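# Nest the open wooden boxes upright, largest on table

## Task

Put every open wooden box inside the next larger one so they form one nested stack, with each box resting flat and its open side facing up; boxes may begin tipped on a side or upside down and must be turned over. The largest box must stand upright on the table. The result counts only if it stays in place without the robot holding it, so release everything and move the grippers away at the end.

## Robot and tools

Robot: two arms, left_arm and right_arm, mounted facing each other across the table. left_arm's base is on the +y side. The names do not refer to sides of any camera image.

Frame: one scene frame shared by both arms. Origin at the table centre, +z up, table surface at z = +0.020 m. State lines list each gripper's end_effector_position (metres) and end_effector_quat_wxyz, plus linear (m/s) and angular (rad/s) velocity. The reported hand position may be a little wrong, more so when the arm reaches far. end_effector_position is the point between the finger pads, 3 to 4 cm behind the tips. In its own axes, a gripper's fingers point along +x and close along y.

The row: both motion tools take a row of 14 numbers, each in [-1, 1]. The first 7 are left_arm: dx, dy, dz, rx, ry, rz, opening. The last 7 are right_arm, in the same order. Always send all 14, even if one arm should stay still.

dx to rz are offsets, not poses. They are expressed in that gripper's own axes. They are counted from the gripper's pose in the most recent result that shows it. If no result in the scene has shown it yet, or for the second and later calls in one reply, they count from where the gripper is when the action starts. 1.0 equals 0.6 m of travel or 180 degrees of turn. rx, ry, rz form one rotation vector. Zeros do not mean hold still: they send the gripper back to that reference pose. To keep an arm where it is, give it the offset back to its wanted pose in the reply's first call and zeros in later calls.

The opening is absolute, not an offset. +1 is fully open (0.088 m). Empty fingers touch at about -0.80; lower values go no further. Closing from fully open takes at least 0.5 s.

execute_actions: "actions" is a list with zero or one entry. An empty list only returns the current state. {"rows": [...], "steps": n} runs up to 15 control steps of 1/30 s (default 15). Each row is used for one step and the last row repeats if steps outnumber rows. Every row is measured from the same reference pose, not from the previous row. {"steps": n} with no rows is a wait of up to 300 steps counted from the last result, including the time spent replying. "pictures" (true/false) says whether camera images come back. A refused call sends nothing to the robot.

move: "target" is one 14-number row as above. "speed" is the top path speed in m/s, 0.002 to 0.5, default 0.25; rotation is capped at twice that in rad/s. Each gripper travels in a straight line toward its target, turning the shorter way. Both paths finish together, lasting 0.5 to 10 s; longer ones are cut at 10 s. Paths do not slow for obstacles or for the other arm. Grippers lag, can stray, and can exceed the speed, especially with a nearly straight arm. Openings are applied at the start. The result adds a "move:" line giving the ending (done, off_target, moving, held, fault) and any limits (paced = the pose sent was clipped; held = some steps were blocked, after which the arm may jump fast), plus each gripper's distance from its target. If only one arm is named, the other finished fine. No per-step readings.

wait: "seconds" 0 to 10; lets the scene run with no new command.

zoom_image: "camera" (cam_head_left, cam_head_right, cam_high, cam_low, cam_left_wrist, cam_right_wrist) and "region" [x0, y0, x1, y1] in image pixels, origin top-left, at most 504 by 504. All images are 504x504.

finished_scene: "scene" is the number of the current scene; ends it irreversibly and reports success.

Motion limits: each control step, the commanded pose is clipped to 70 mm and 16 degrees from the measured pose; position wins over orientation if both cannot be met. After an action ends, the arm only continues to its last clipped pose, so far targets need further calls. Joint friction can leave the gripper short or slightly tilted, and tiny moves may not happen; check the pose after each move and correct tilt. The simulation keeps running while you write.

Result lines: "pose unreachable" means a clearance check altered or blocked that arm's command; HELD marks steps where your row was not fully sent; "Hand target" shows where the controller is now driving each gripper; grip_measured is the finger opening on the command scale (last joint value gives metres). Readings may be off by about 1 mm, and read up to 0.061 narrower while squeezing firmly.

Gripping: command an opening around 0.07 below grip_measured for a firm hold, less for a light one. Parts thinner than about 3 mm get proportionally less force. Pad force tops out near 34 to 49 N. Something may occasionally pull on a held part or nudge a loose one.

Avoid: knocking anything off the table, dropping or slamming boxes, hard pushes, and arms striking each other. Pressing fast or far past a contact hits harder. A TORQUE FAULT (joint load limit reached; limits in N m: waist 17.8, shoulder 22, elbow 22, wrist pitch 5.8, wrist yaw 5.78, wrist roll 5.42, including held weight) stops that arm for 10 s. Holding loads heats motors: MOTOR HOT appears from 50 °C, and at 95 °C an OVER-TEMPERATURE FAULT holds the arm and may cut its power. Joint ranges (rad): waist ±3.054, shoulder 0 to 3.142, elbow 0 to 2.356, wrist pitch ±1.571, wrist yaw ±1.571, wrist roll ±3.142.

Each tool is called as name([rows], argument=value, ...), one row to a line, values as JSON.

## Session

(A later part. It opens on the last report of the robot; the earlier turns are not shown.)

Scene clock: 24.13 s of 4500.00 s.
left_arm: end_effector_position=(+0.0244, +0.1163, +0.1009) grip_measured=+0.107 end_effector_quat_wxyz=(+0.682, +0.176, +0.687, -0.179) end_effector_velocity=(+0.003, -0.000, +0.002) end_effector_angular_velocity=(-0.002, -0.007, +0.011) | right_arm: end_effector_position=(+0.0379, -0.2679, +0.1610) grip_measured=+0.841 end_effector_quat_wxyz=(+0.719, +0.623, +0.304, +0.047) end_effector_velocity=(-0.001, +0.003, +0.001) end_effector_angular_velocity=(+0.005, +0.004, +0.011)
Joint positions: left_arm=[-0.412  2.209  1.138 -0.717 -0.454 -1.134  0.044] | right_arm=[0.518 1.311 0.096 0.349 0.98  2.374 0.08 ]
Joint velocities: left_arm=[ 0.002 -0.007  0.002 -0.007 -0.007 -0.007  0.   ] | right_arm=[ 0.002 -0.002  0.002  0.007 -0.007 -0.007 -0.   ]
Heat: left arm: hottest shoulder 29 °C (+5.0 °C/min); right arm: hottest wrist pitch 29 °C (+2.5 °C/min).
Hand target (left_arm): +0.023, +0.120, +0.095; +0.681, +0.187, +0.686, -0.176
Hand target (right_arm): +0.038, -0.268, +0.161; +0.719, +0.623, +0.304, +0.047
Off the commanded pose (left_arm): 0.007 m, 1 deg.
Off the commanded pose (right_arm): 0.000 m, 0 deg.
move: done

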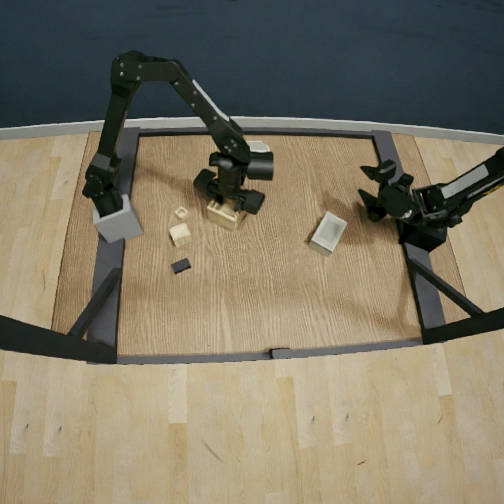

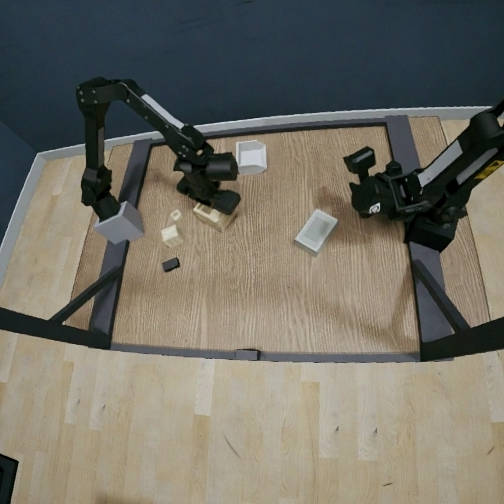

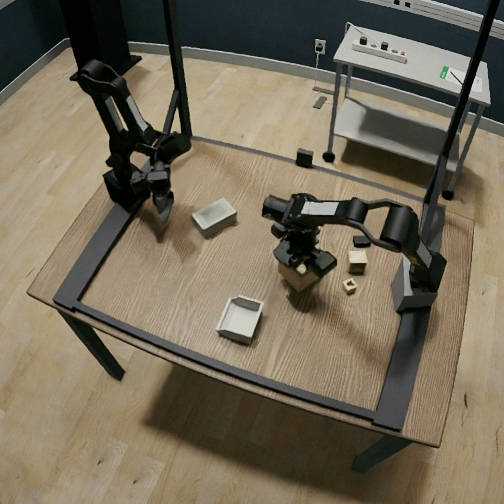

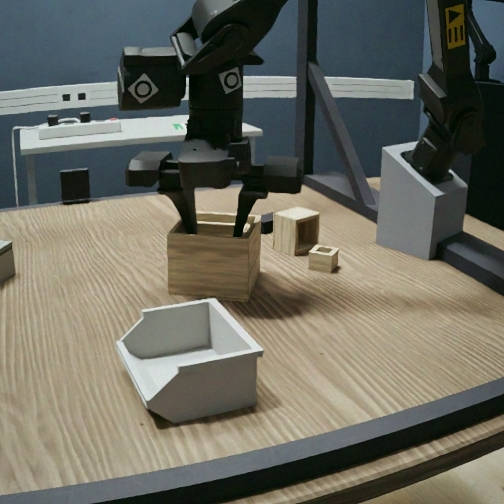

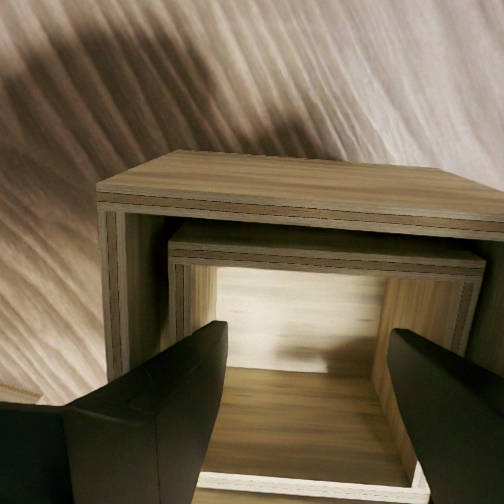

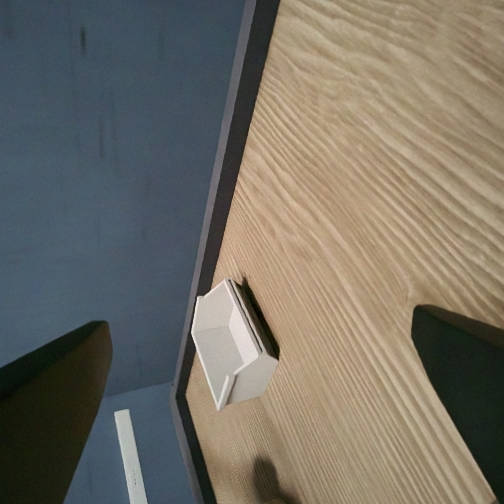

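move(target=[0,0,0,0,0,0,-0.6,0,0,0,0,0,0,0.84])

move(target=[-0.09,0,0,0,0,0,-0.6,0,0,0,0,0,0,0.84])

move(target=[0,0.162,-0.193,0.722,0,0,-0.6,0,0,0,0,0,0,0.84], speed=0.5)

Scene clock: 30.97 s of 4500.00 s.
left_arm: end_effector_position=(+0.0244, +0.1163, +0.1009) grip_measured=-0.597 end_effector_quat_wxyz=(+0.682, +0.176, +0.687, -0.179) end_effector_velocity=(+0.000, +0.002, -0.001) end_effector_angular_velocity=(+0.009, -0.009, +0.014) | right_arm: end_effector_position=(+0.0379, -0.2679, +0.1610) grip_measured=+0.841 end_effector_quat_wxyz=(+0.719, +0.623, +0.304, +0.047) end_effector_velocity=(+0.000, -0.003, -0.003) end_effector_angular_velocity=(-0.040, -0.007, +0.009)
Joint positions: left_arm=[-0.412  2.209  1.138 -0.717 -0.454 -1.134  0.01 ] | right_arm=[0.518 1.311 0.096 0.349 0.98  2.374 0.08 ]
Joint velocities: left_arm=[-0.002  0.002 -0.002 -0.007 -0.007 -0.022 -0.   ] | right_arm=[-0.002 -0.002 -0.002 -0.022 -0.007 -0.022  0.   ]
Heat: left arm: hottest shoulder 29 °C (+3.9 °C/min); right arm: hottest wrist pitch 29 °C (+1.9 °C/min).
Hand target (left_arm): +0.024, +0.116, +0.101; +0.682, +0.176, +0.687, -0.179
Hand target (right_arm): +0.038, -0.268, +0.161; +0.719, +0.623, +0.304, +0.047
Off the commanded pose (left_arm): 0.000 m, 0 deg.
Off the commanded pose (right_arm): 0.000 m, 0 deg.
After step 90, 3.13 s passed at rest.
move: done

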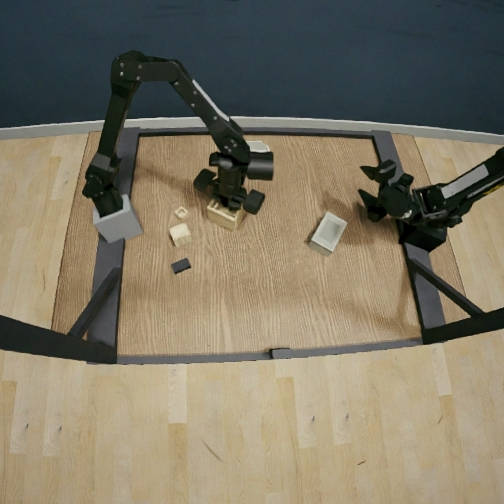

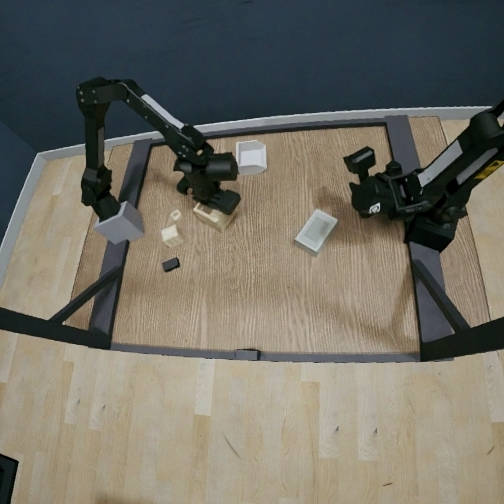

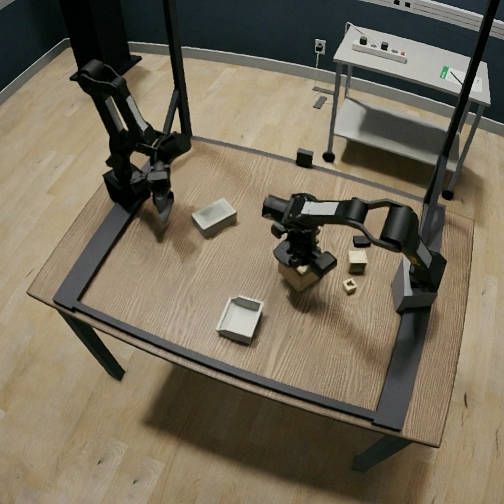

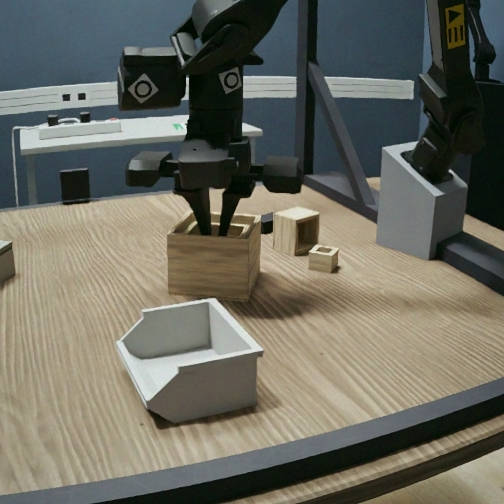

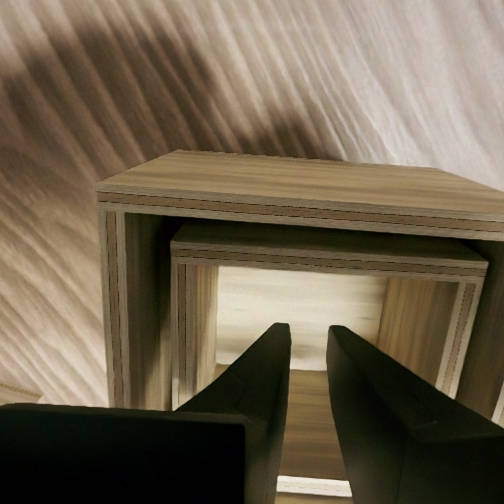

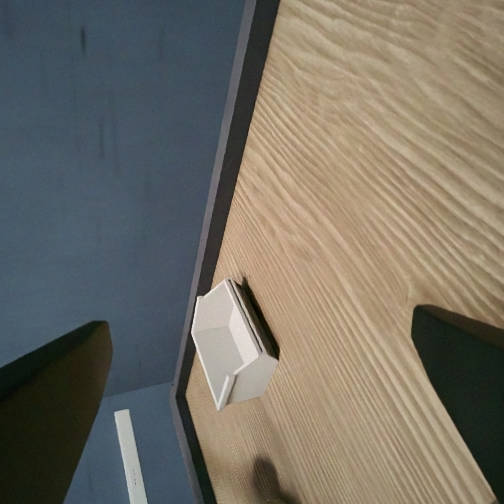

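Scene clock: 31.77 s of 4500.00 s.
left_arm: end_effector_position=(+0.0252, +0.1183, +0.1509) grip_measured=-0.597 end_effector_quat_wxyz=(+0.683, +0.183, +0.685, -0.178) end_effector_velocity=(+0.002, +0.003, +0.003) end_effector_angular_velocity=(+0.009, -0.009, -0.000) | right_arm: end_effector_position=(+0.0379, -0.2679, +0.1610) grip_measured=+0.841 end_effector_quat_wxyz=(+0.719, +0.623, +0.304, +0.047) end_effector_velocity=(-0.000, +0.000, -0.000) end_effector_angular_velocity=(+0.012, +0.010, -0.000)
Joint positions: left_arm=[-0.478  2.133  1.233 -0.929 -0.445 -1.201  0.01 ] | right_arm=[0.518 1.311 0.096 0.349 0.98  2.374 0.08 ]
Joint velocities: left_arm=[-0.002 -0.007  0.002 -0.022 -0.007 -0.007 -0.   ] | right_arm=[-0.002 -0.002 -0.002  0.007 -0.007  0.007  0.   ]
Heat: left arm: hottest shoulder 30 °C (+5.7 °C/min); right arm: hottest wrist pitch 29 °C (+1.9 °C/min).
Hand target (left_arm): +0.026, +0.117, +0.155; +0.682, +0.176, +0.687, -0.179
Hand target (right_arm): +0.038, -0.268, +0.161; +0.719, +0.623, +0.304, +0.047
Off the commanded pose (left_arm): 0.004 m, 1 deg.
Off the commanded pose (right_arm): 0.000 m, 0 deg.
move: done

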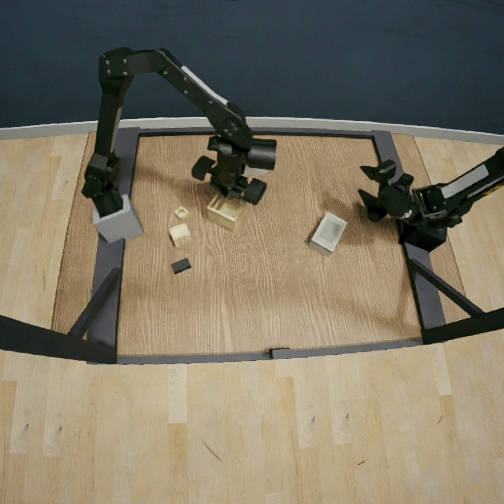

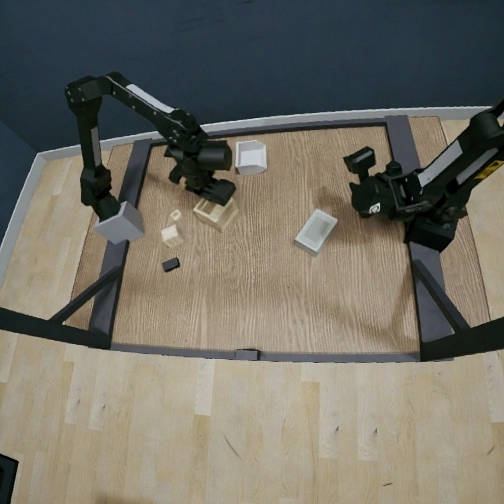

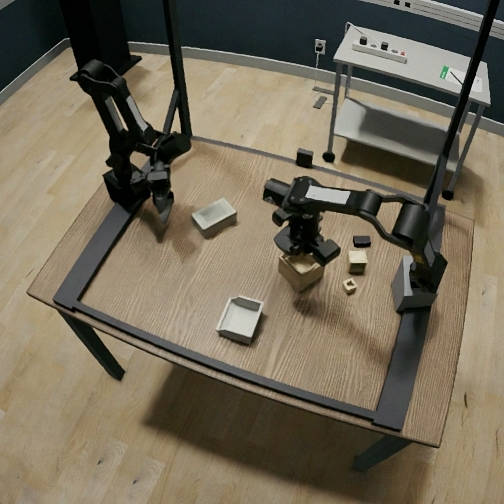

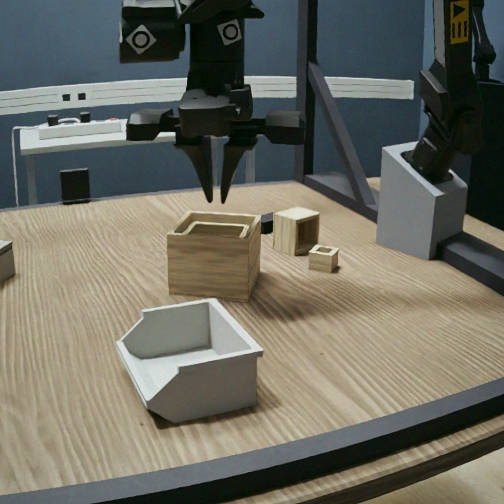

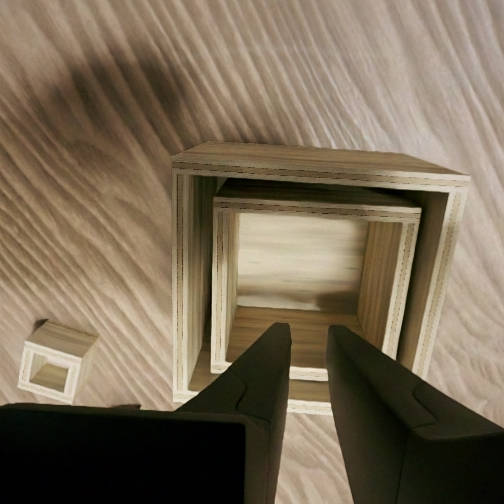

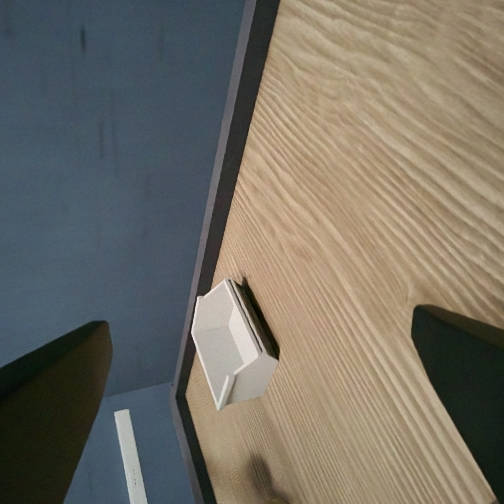

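Scene clock: 34.57 s of 4500.00 s.
left_arm: end_effector_position=(-0.0277, +0.2562, +0.1514) grip_measured=-0.597 end_effector_quat_wxyz=(+0.129, +0.698, +0.129, -0.692) end_effector_velocity=(+0.001, +0.000, -0.001) end_effector_angular_velocity=(-0.006, -0.006, -0.009) | right_arm: end_effector_position=(+0.0379, -0.2679, +0.1610) grip_measured=+0.841 end_effector_quat_wxyz=(+0.719, +0.623, +0.304, +0.047) end_effector_velocity=(-0.000, +0.000, -0.000) end_effector_angular_velocity=(-0.009, +0.002, +0.005)
Joint positions: left_arm=[-0.785  1.793  0.703 -0.861 -0.357  0.741  0.01 ] | right_arm=[0.518 1.311 0.096 0.349 0.98  2.374 0.08 ]
Joint velocities: left_arm=[-0.002 -0.002 -0.007  0.007 -0.007  0.007 -0.   ] | right_arm=[-0.002 -0.002  0.002 -0.007 -0.007 -0.007 -0.   ]
Heat: left arm: hottest shoulder 30 °C (+5.2 °C/min); right arm: hottest wrist pitch 29 °C (+1.7 °C/min).
Hand target (left_arm): -0.028, +0.259, +0.151; +0.125, +0.697, +0.127, -0.694
Hand target (right_arm): +0.038, -0.268, +0.161; +0.719, +0.623, +0.304, +0.047
Off the commanded pose (left_arm): 0.004 m, 1 deg.
Off the commanded pose (right_arm): 0.000 m, 0 deg.
move: done

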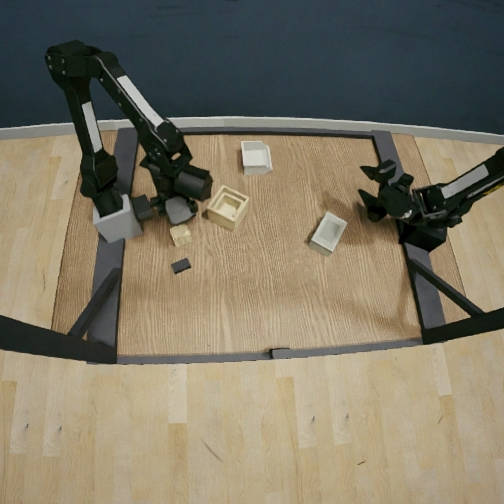

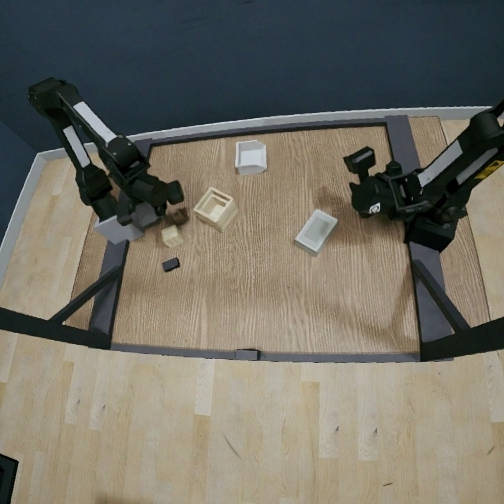

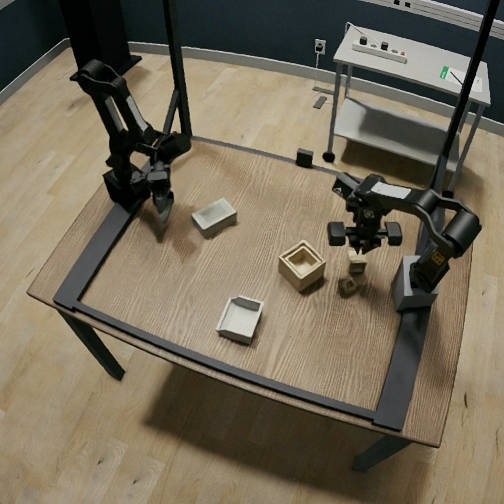

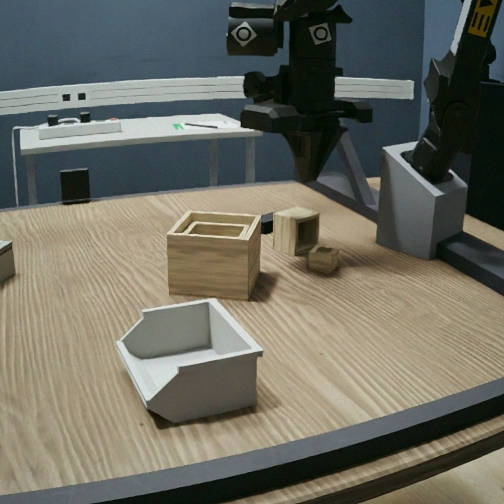

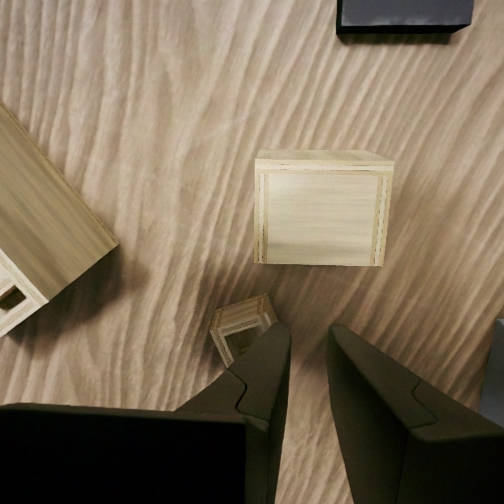

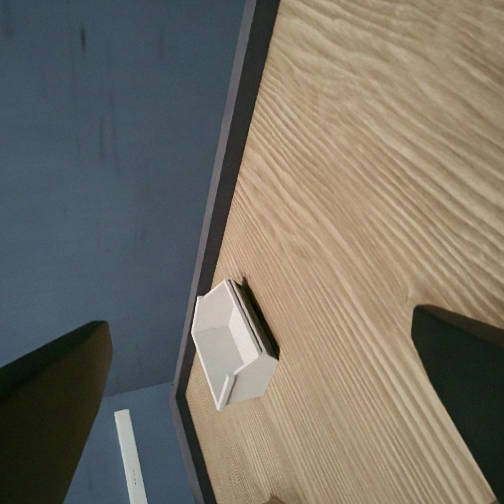

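move(target=[0.04,-0.012,0.035,-0.006,0,0,0.6,0,0,0,0,0,0,0.84])

move(target=[0.095,-0.005,0,0,0,0,0.6,0,0,0,0,0,0,0.84], speed=0.1)

move(target=[0,0,0,0,0,0,0.02,0,0,0,0,0,0,0.84])

Scene clock: 61.13 s of 4500.00 s.
left_arm: end_effector_position=(-0.0489, +0.2513, +0.1310) grip_measured=+0.597 end_effector_quat_wxyz=(+0.141, +0.695, +0.132, -0.693) end_effector_velocity=(-0.001, -0.002, -0.000) end_effector_angular_velocity=(-0.009, -0.006, +0.016) | right_arm: end_effector_position=(+0.0379, -0.2679, +0.1610) grip_measured=+0.841 end_effector_quat_wxyz=(+0.719, +0.623, +0.304, +0.047) end_effector_velocity=(-0.001, -0.003, -0.004) end_effector_angular_velocity=(-0.024, +0.000, +0.009)
Joint positions: left_arm=[-0.827  1.902  0.683 -0.731 -0.346  0.684  0.068] | right_arm=[0.518 1.311 0.096 0.349 0.98  2.374 0.08 ]
Joint velocities: left_arm=[-0.007  0.007  0.002  0.007 -0.007 -0.022 -0.   ] | right_arm=[ 0.002  0.002 -0.007 -0.007 -0.007 -0.007 -0.   ]
Heat: left arm: hottest shoulder 30 °C (+2.0 °C/min); right arm: hottest wrist pitch 29 °C (+1.0 °C/min).
Hand target (left_arm): -0.050, +0.255, +0.128; +0.136, +0.697, +0.136, -0.691
Hand target (right_arm): +0.038, -0.268, +0.161; +0.719, +0.623, +0.304, +0.047
Off the commanded pose (left_arm): 0.006 m, 1 deg.
Off the commanded pose (right_arm): 0.000 m, 0 deg.
After step 90, 22.80 s passed at rest.
move: done

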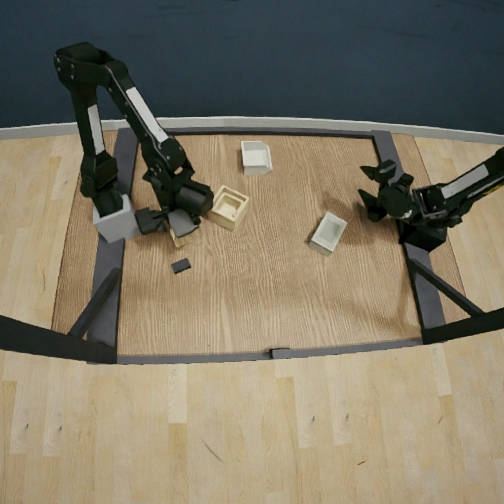

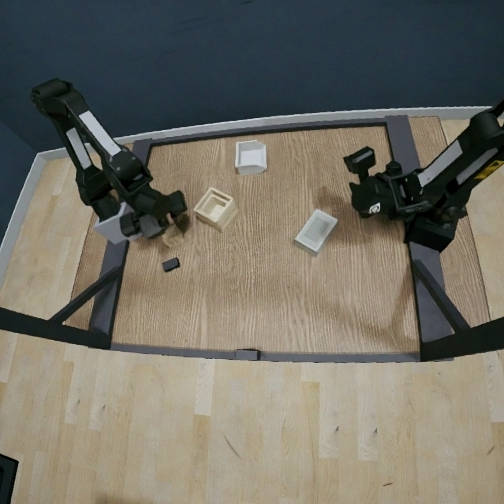

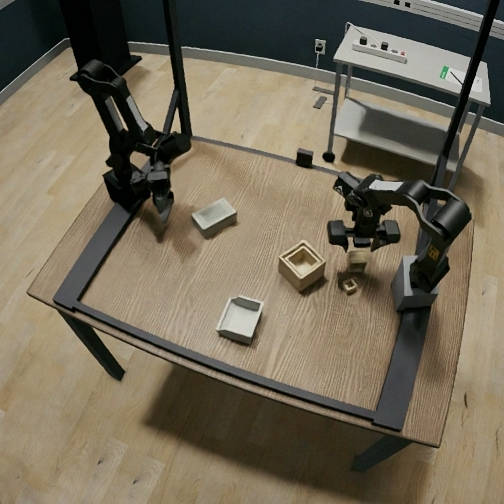

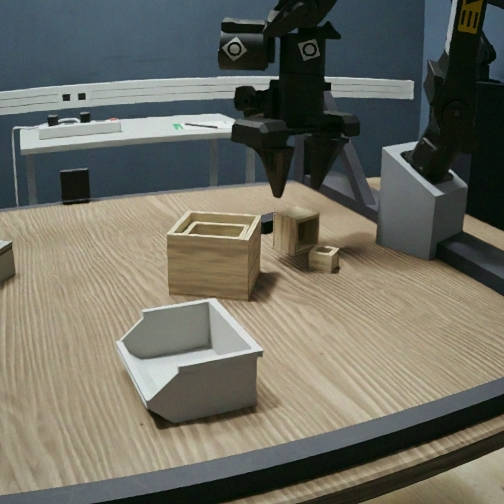

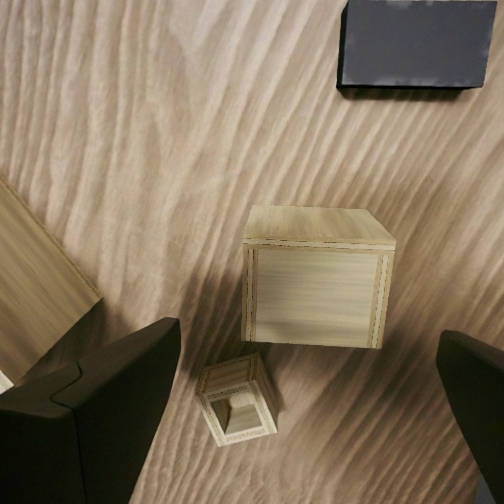

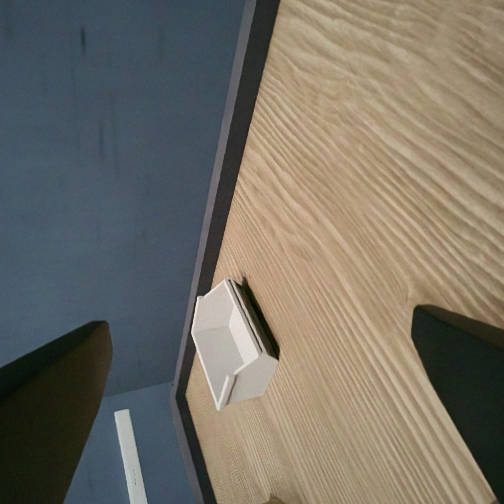

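Scene clock: 62.13 s of 4500.00 s.
left_arm: end_effector_position=(-0.0523, +0.2501, +0.0777) grip_measured=+0.597 end_effector_quat_wxyz=(+0.147, +0.689, +0.131, -0.697) end_effector_velocity=(+0.000, -0.000, -0.001) end_effector_angular_velocity=(-0.006, -0.006, +0.006) | right_arm: end_effector_position=(+0.0379, -0.2679, +0.1610) grip_measured=+0.841 end_effector_quat_wxyz=(+0.719, +0.623, +0.304, +0.047) end_effector_velocity=(+0.000, -0.003, -0.003) end_effector_angular_velocity=(-0.029, -0.000, +0.003)
Joint positions: left_arm=[-0.749  2.061  0.578 -0.424 -0.369  0.76   0.068] | right_arm=[0.518 1.311 0.096 0.349 0.98  2.374 0.08 ]
Joint velocities: left_arm=[-0.002  0.002 -0.002  0.007 -0.007 -0.007 -0.   ] | right_arm=[-0.002 -0.002 -0.002 -0.022 -0.007 -0.007  0.   ]
Heat: left arm: hottest shoulder 30 °C (+2.0 °C/min); right arm: hottest wrist pitch 29 °C (+1.0 °C/min).
Hand target (left_arm): -0.051, +0.254, +0.074; +0.141, +0.694, +0.132, -0.693
Hand target (right_arm): +0.038, -0.268, +0.161; +0.719, +0.623, +0.304, +0.047
Off the commanded pose (left_arm): 0.006 m, 1 deg.
Off the commanded pose (right_arm): 0.000 m, 0 deg.
move: done

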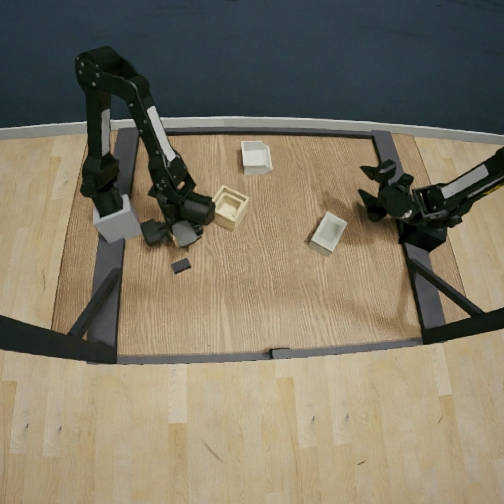

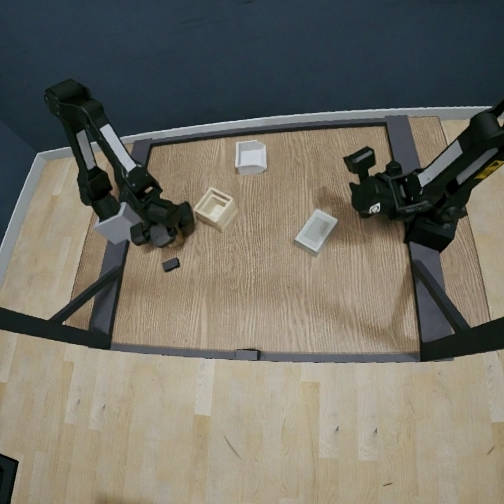

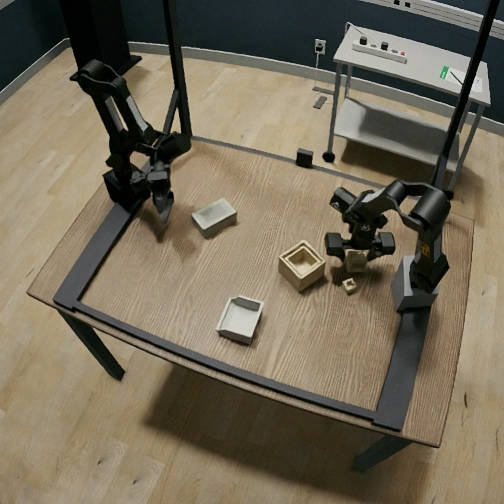

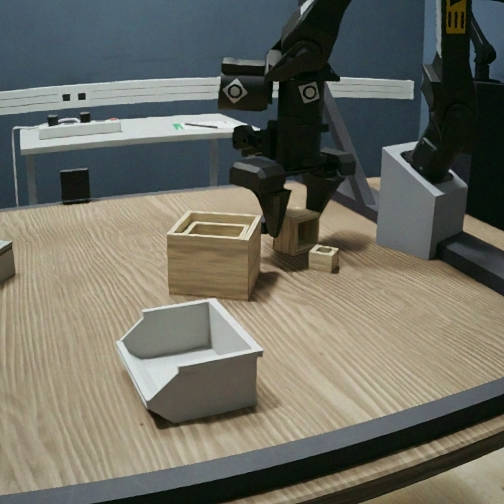

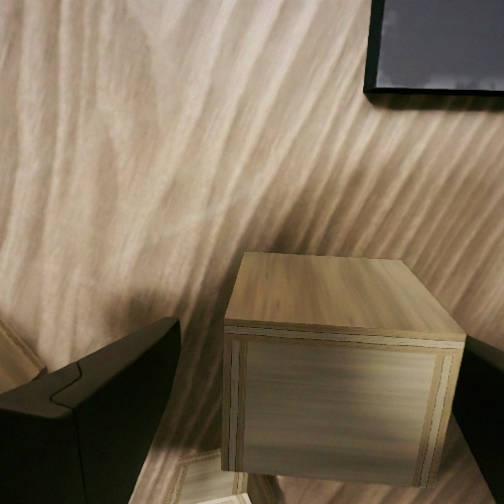

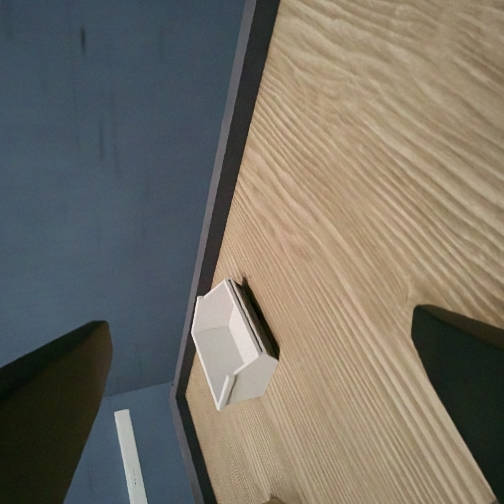

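Scene clock: 62.63 s of 4500.00 s.
left_arm: end_effector_position=(-0.0522, +0.2503, +0.0777) grip_measured=+0.135 end_effector_quat_wxyz=(+0.147, +0.690, +0.131, -0.697) end_effector_velocity=(+0.002, +0.001, -0.000) end_effector_angular_velocity=(+0.004, -0.009, +0.007) | right_arm: end_effector_position=(+0.0379, -0.2679, +0.1610) grip_measured=+0.841 end_effector_quat_wxyz=(+0.719, +0.623, +0.304, +0.047) end_effector_velocity=(-0.000, +0.000, -0.001) end_effector_angular_velocity=(-0.004, +0.003, +0.005)
Joint positions: left_arm=[-0.749  2.061  0.578 -0.424 -0.369  0.76   0.046] | right_arm=[0.518 1.311 0.096 0.349 0.98  2.374 0.08 ]
Joint velocities: left_arm=[ 0.002 -0.002 -0.002 -0.007 -0.007 -0.007 -0.   ] | right_arm=[-0.002  0.002 -0.002  0.007 -0.007 -0.007 -0.   ]
Heat: left arm: hottest shoulder 30 °C (+2.0 °C/min); right arm: hottest wrist pitch 29 °C (+1.0 °C/min).
Hand target (left_arm): -0.052, +0.250, +0.078; +0.147, +0.690, +0.131, -0.697
Hand target (right_arm): +0.038, -0.268, +0.161; +0.719, +0.623, +0.304, +0.047
Off the commanded pose (left_arm): 0.000 m, 0 deg.
Off the commanded pose (right_arm): 0.000 m, 0 deg.
move: done

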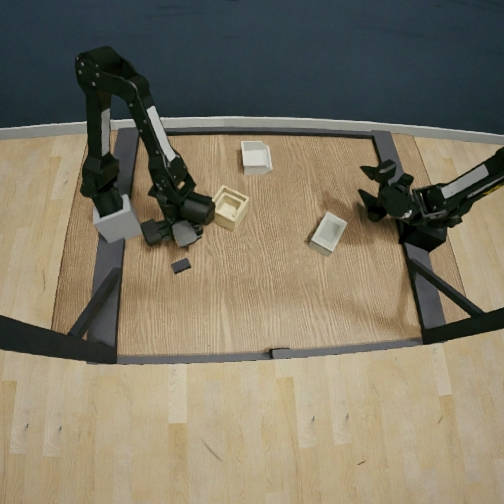

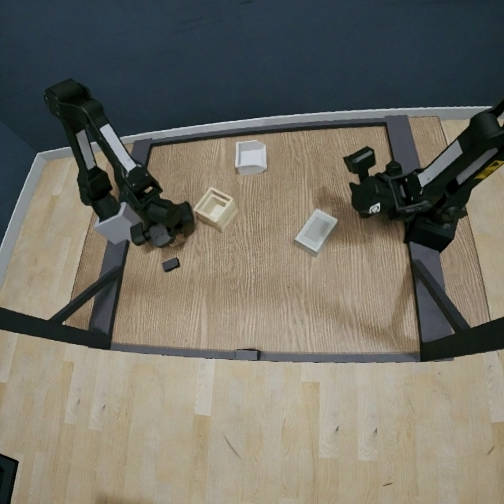

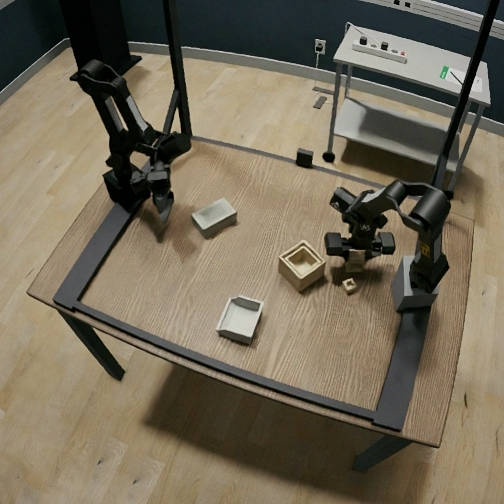

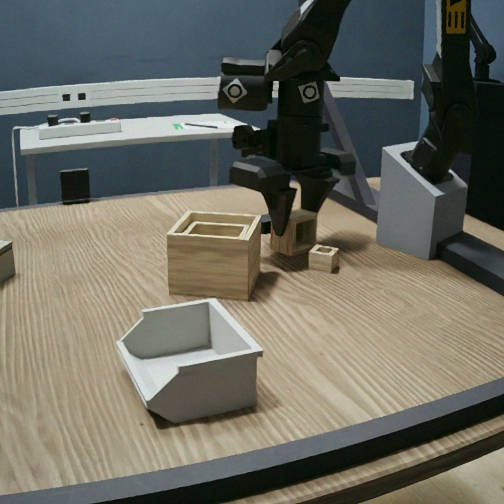

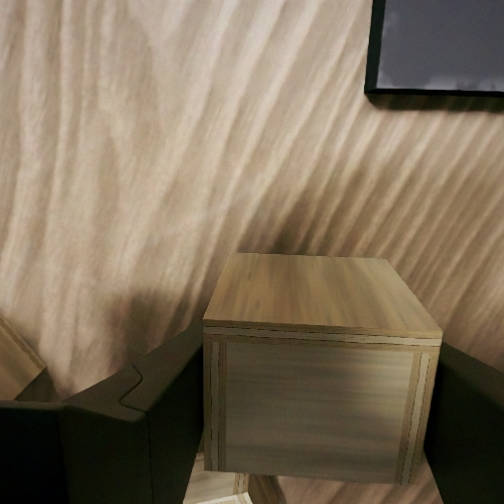

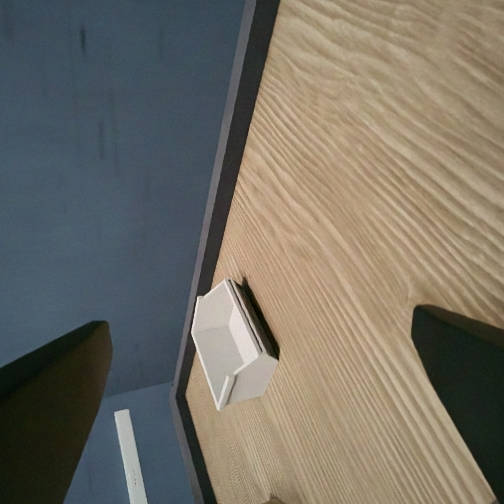

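move(target=[-0.07,0,0,0,0,0,0.05,0,0,0,0,0,0,0.84], speed=0.12)

move(target=[0,0.135,-0.25,0,0,0,0.05,0,0,0,0,0,0,0.84], speed=0.2)

Scene clock: 66.17 s of 4500.00 s.
left_arm: end_effector_position=(-0.0499, +0.2538, +0.1160) grip_measured=+0.135 end_effector_quat_wxyz=(+0.141, +0.695, +0.131, -0.693) end_effector_velocity=(+0.004, -0.000, +0.001) end_effector_angular_velocity=(-0.009, -0.021, +0.005) | right_arm: end_effector_position=(+0.0379, -0.2679, +0.1610) grip_measured=+0.841 end_effector_quat_wxyz=(+0.719, +0.623, +0.304, +0.047) end_effector_velocity=(+0.002, -0.004, -0.004) end_effector_angular_velocity=(-0.033, -0.001, -0.002)
Joint positions: left_arm=[-0.814  1.936  0.642 -0.651 -0.352  0.698  0.046] | right_arm=[0.518 1.311 0.096 0.349 0.98  2.374 0.08 ]
Joint velocities: left_arm=[-0.002 -0.007 -0.002 -0.007 -0.022 -0.007  0.   ] | right_arm=[-0.007  0.002 -0.002 -0.022 -0.007 -0.007 -0.   ]
Heat: left arm: hottest shoulder 30 °C (+2.0 °C/min); right arm: hottest wrist pitch 29 °C (+1.0 °C/min).
Hand target (left_arm): -0.051, +0.251, +0.119; +0.147, +0.690, +0.131, -0.697
Hand target (right_arm): +0.038, -0.268, +0.161; +0.719, +0.623, +0.304, +0.047
Off the commanded pose (left_arm): 0.005 m, 1 deg.
Off the commanded pose (right_arm): 0.000 m, 0 deg.
move: done

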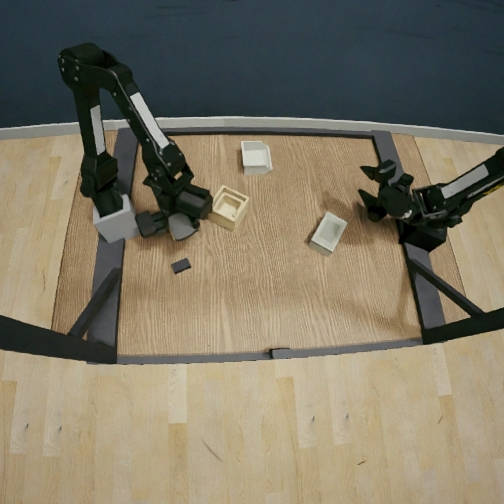

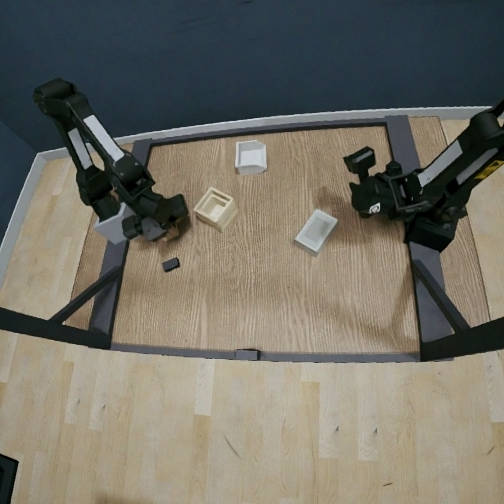

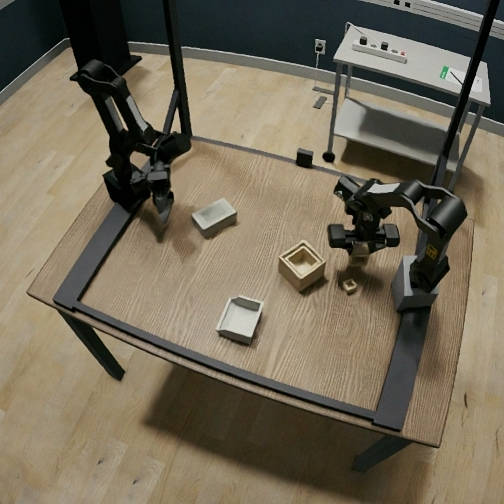

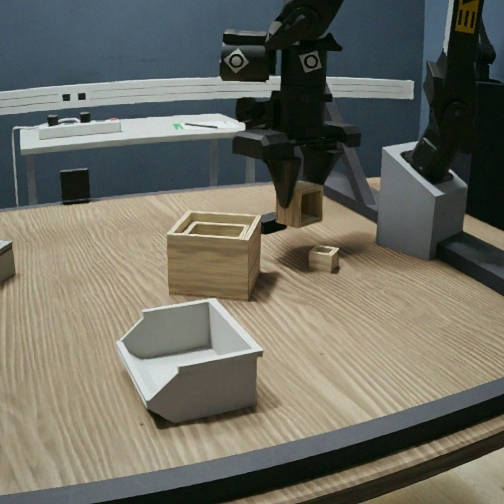

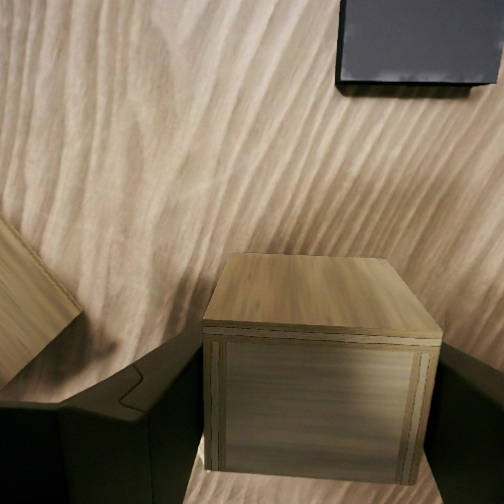

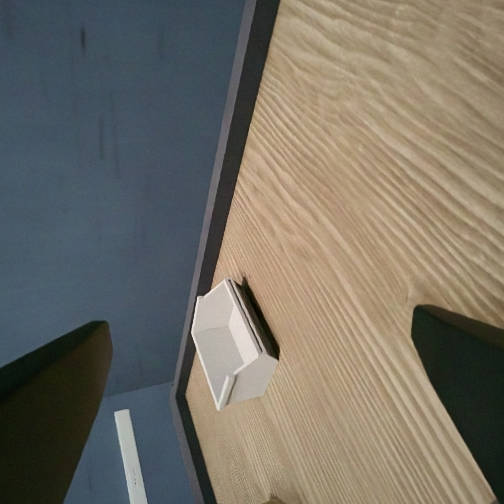

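Scene clock: 67.43 s of 4500.00 s.
left_arm: end_effector_position=(+0.1143, +0.2396, +0.1126) grip_measured=+0.135 end_effector_quat_wxyz=(+0.134, +0.692, +0.136, -0.697) end_effector_velocity=(+0.001, +0.003, -0.000) end_effector_angular_velocity=(+0.009, -0.005, -0.009) | right_arm: end_effector_position=(+0.0379, -0.2679, +0.1610) grip_measured=+0.841 end_effector_quat_wxyz=(+0.719, +0.623, +0.304, +0.047) end_effector_velocity=(+0.002, -0.004, -0.001) end_effector_angular_velocity=(-0.038, -0.018, -0.000)
Joint positions: left_arm=[-0.112  1.643  0.702 -0.696 -0.498  1.45   0.046] | right_arm=[0.518 1.311 0.096 0.349 0.98  2.374 0.08 ]
Joint velocities: left_arm=[ 0.002 -0.002 -0.002 -0.007 -0.007  0.007 -0.   ] | right_arm=[-0.002 -0.002 -0.002 -0.022  0.007 -0.022 -0.   ]
Heat: left arm: hottest shoulder 30 °C (+1.0 °C/min); right arm: hottest wrist pitch 30 °C (+2.0 °C/min).
Hand target (left_arm): +0.117, +0.238, +0.115; +0.138, +0.691, +0.133, -0.697
Hand target (right_arm): +0.038, -0.268, +0.161; +0.719, +0.623, +0.304, +0.047
Off the commanded pose (left_arm): 0.008 m, 1 deg.
Off the commanded pose (right_arm): 0.000 m, 0 deg.
move: done

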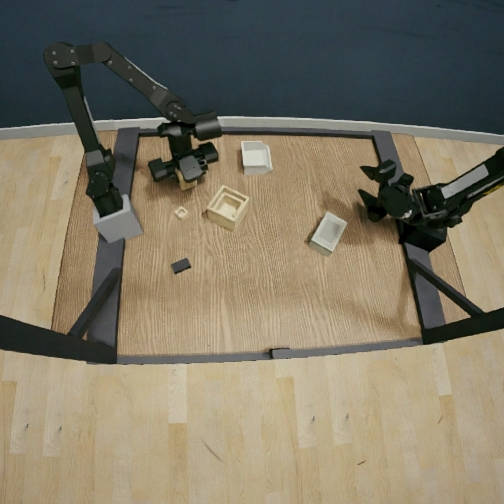

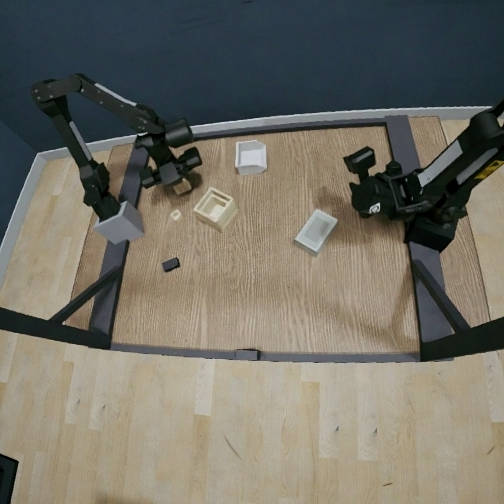

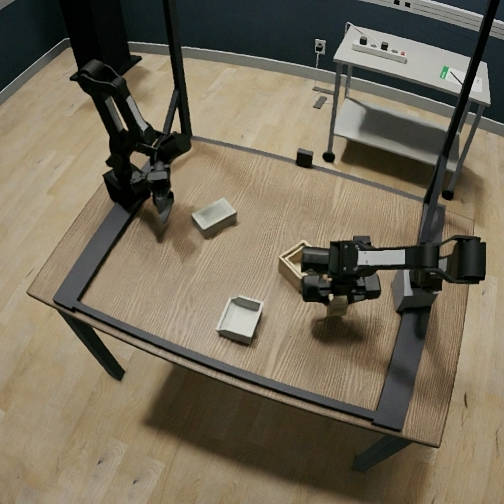

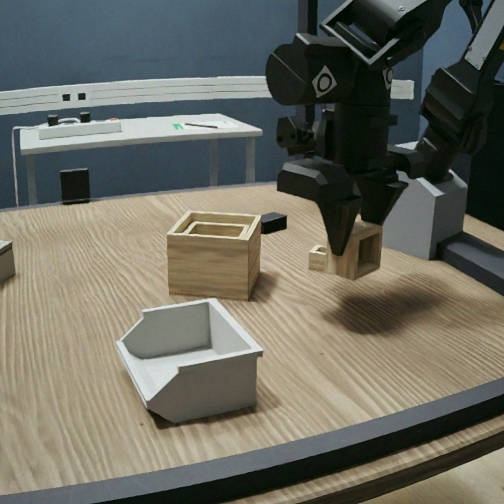

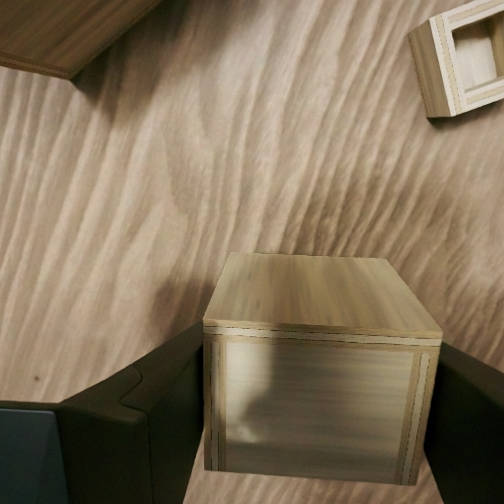

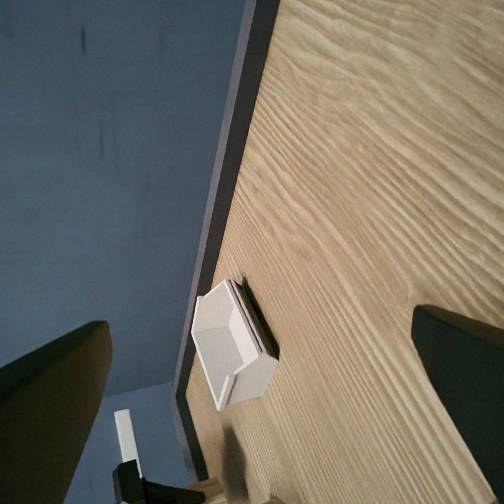

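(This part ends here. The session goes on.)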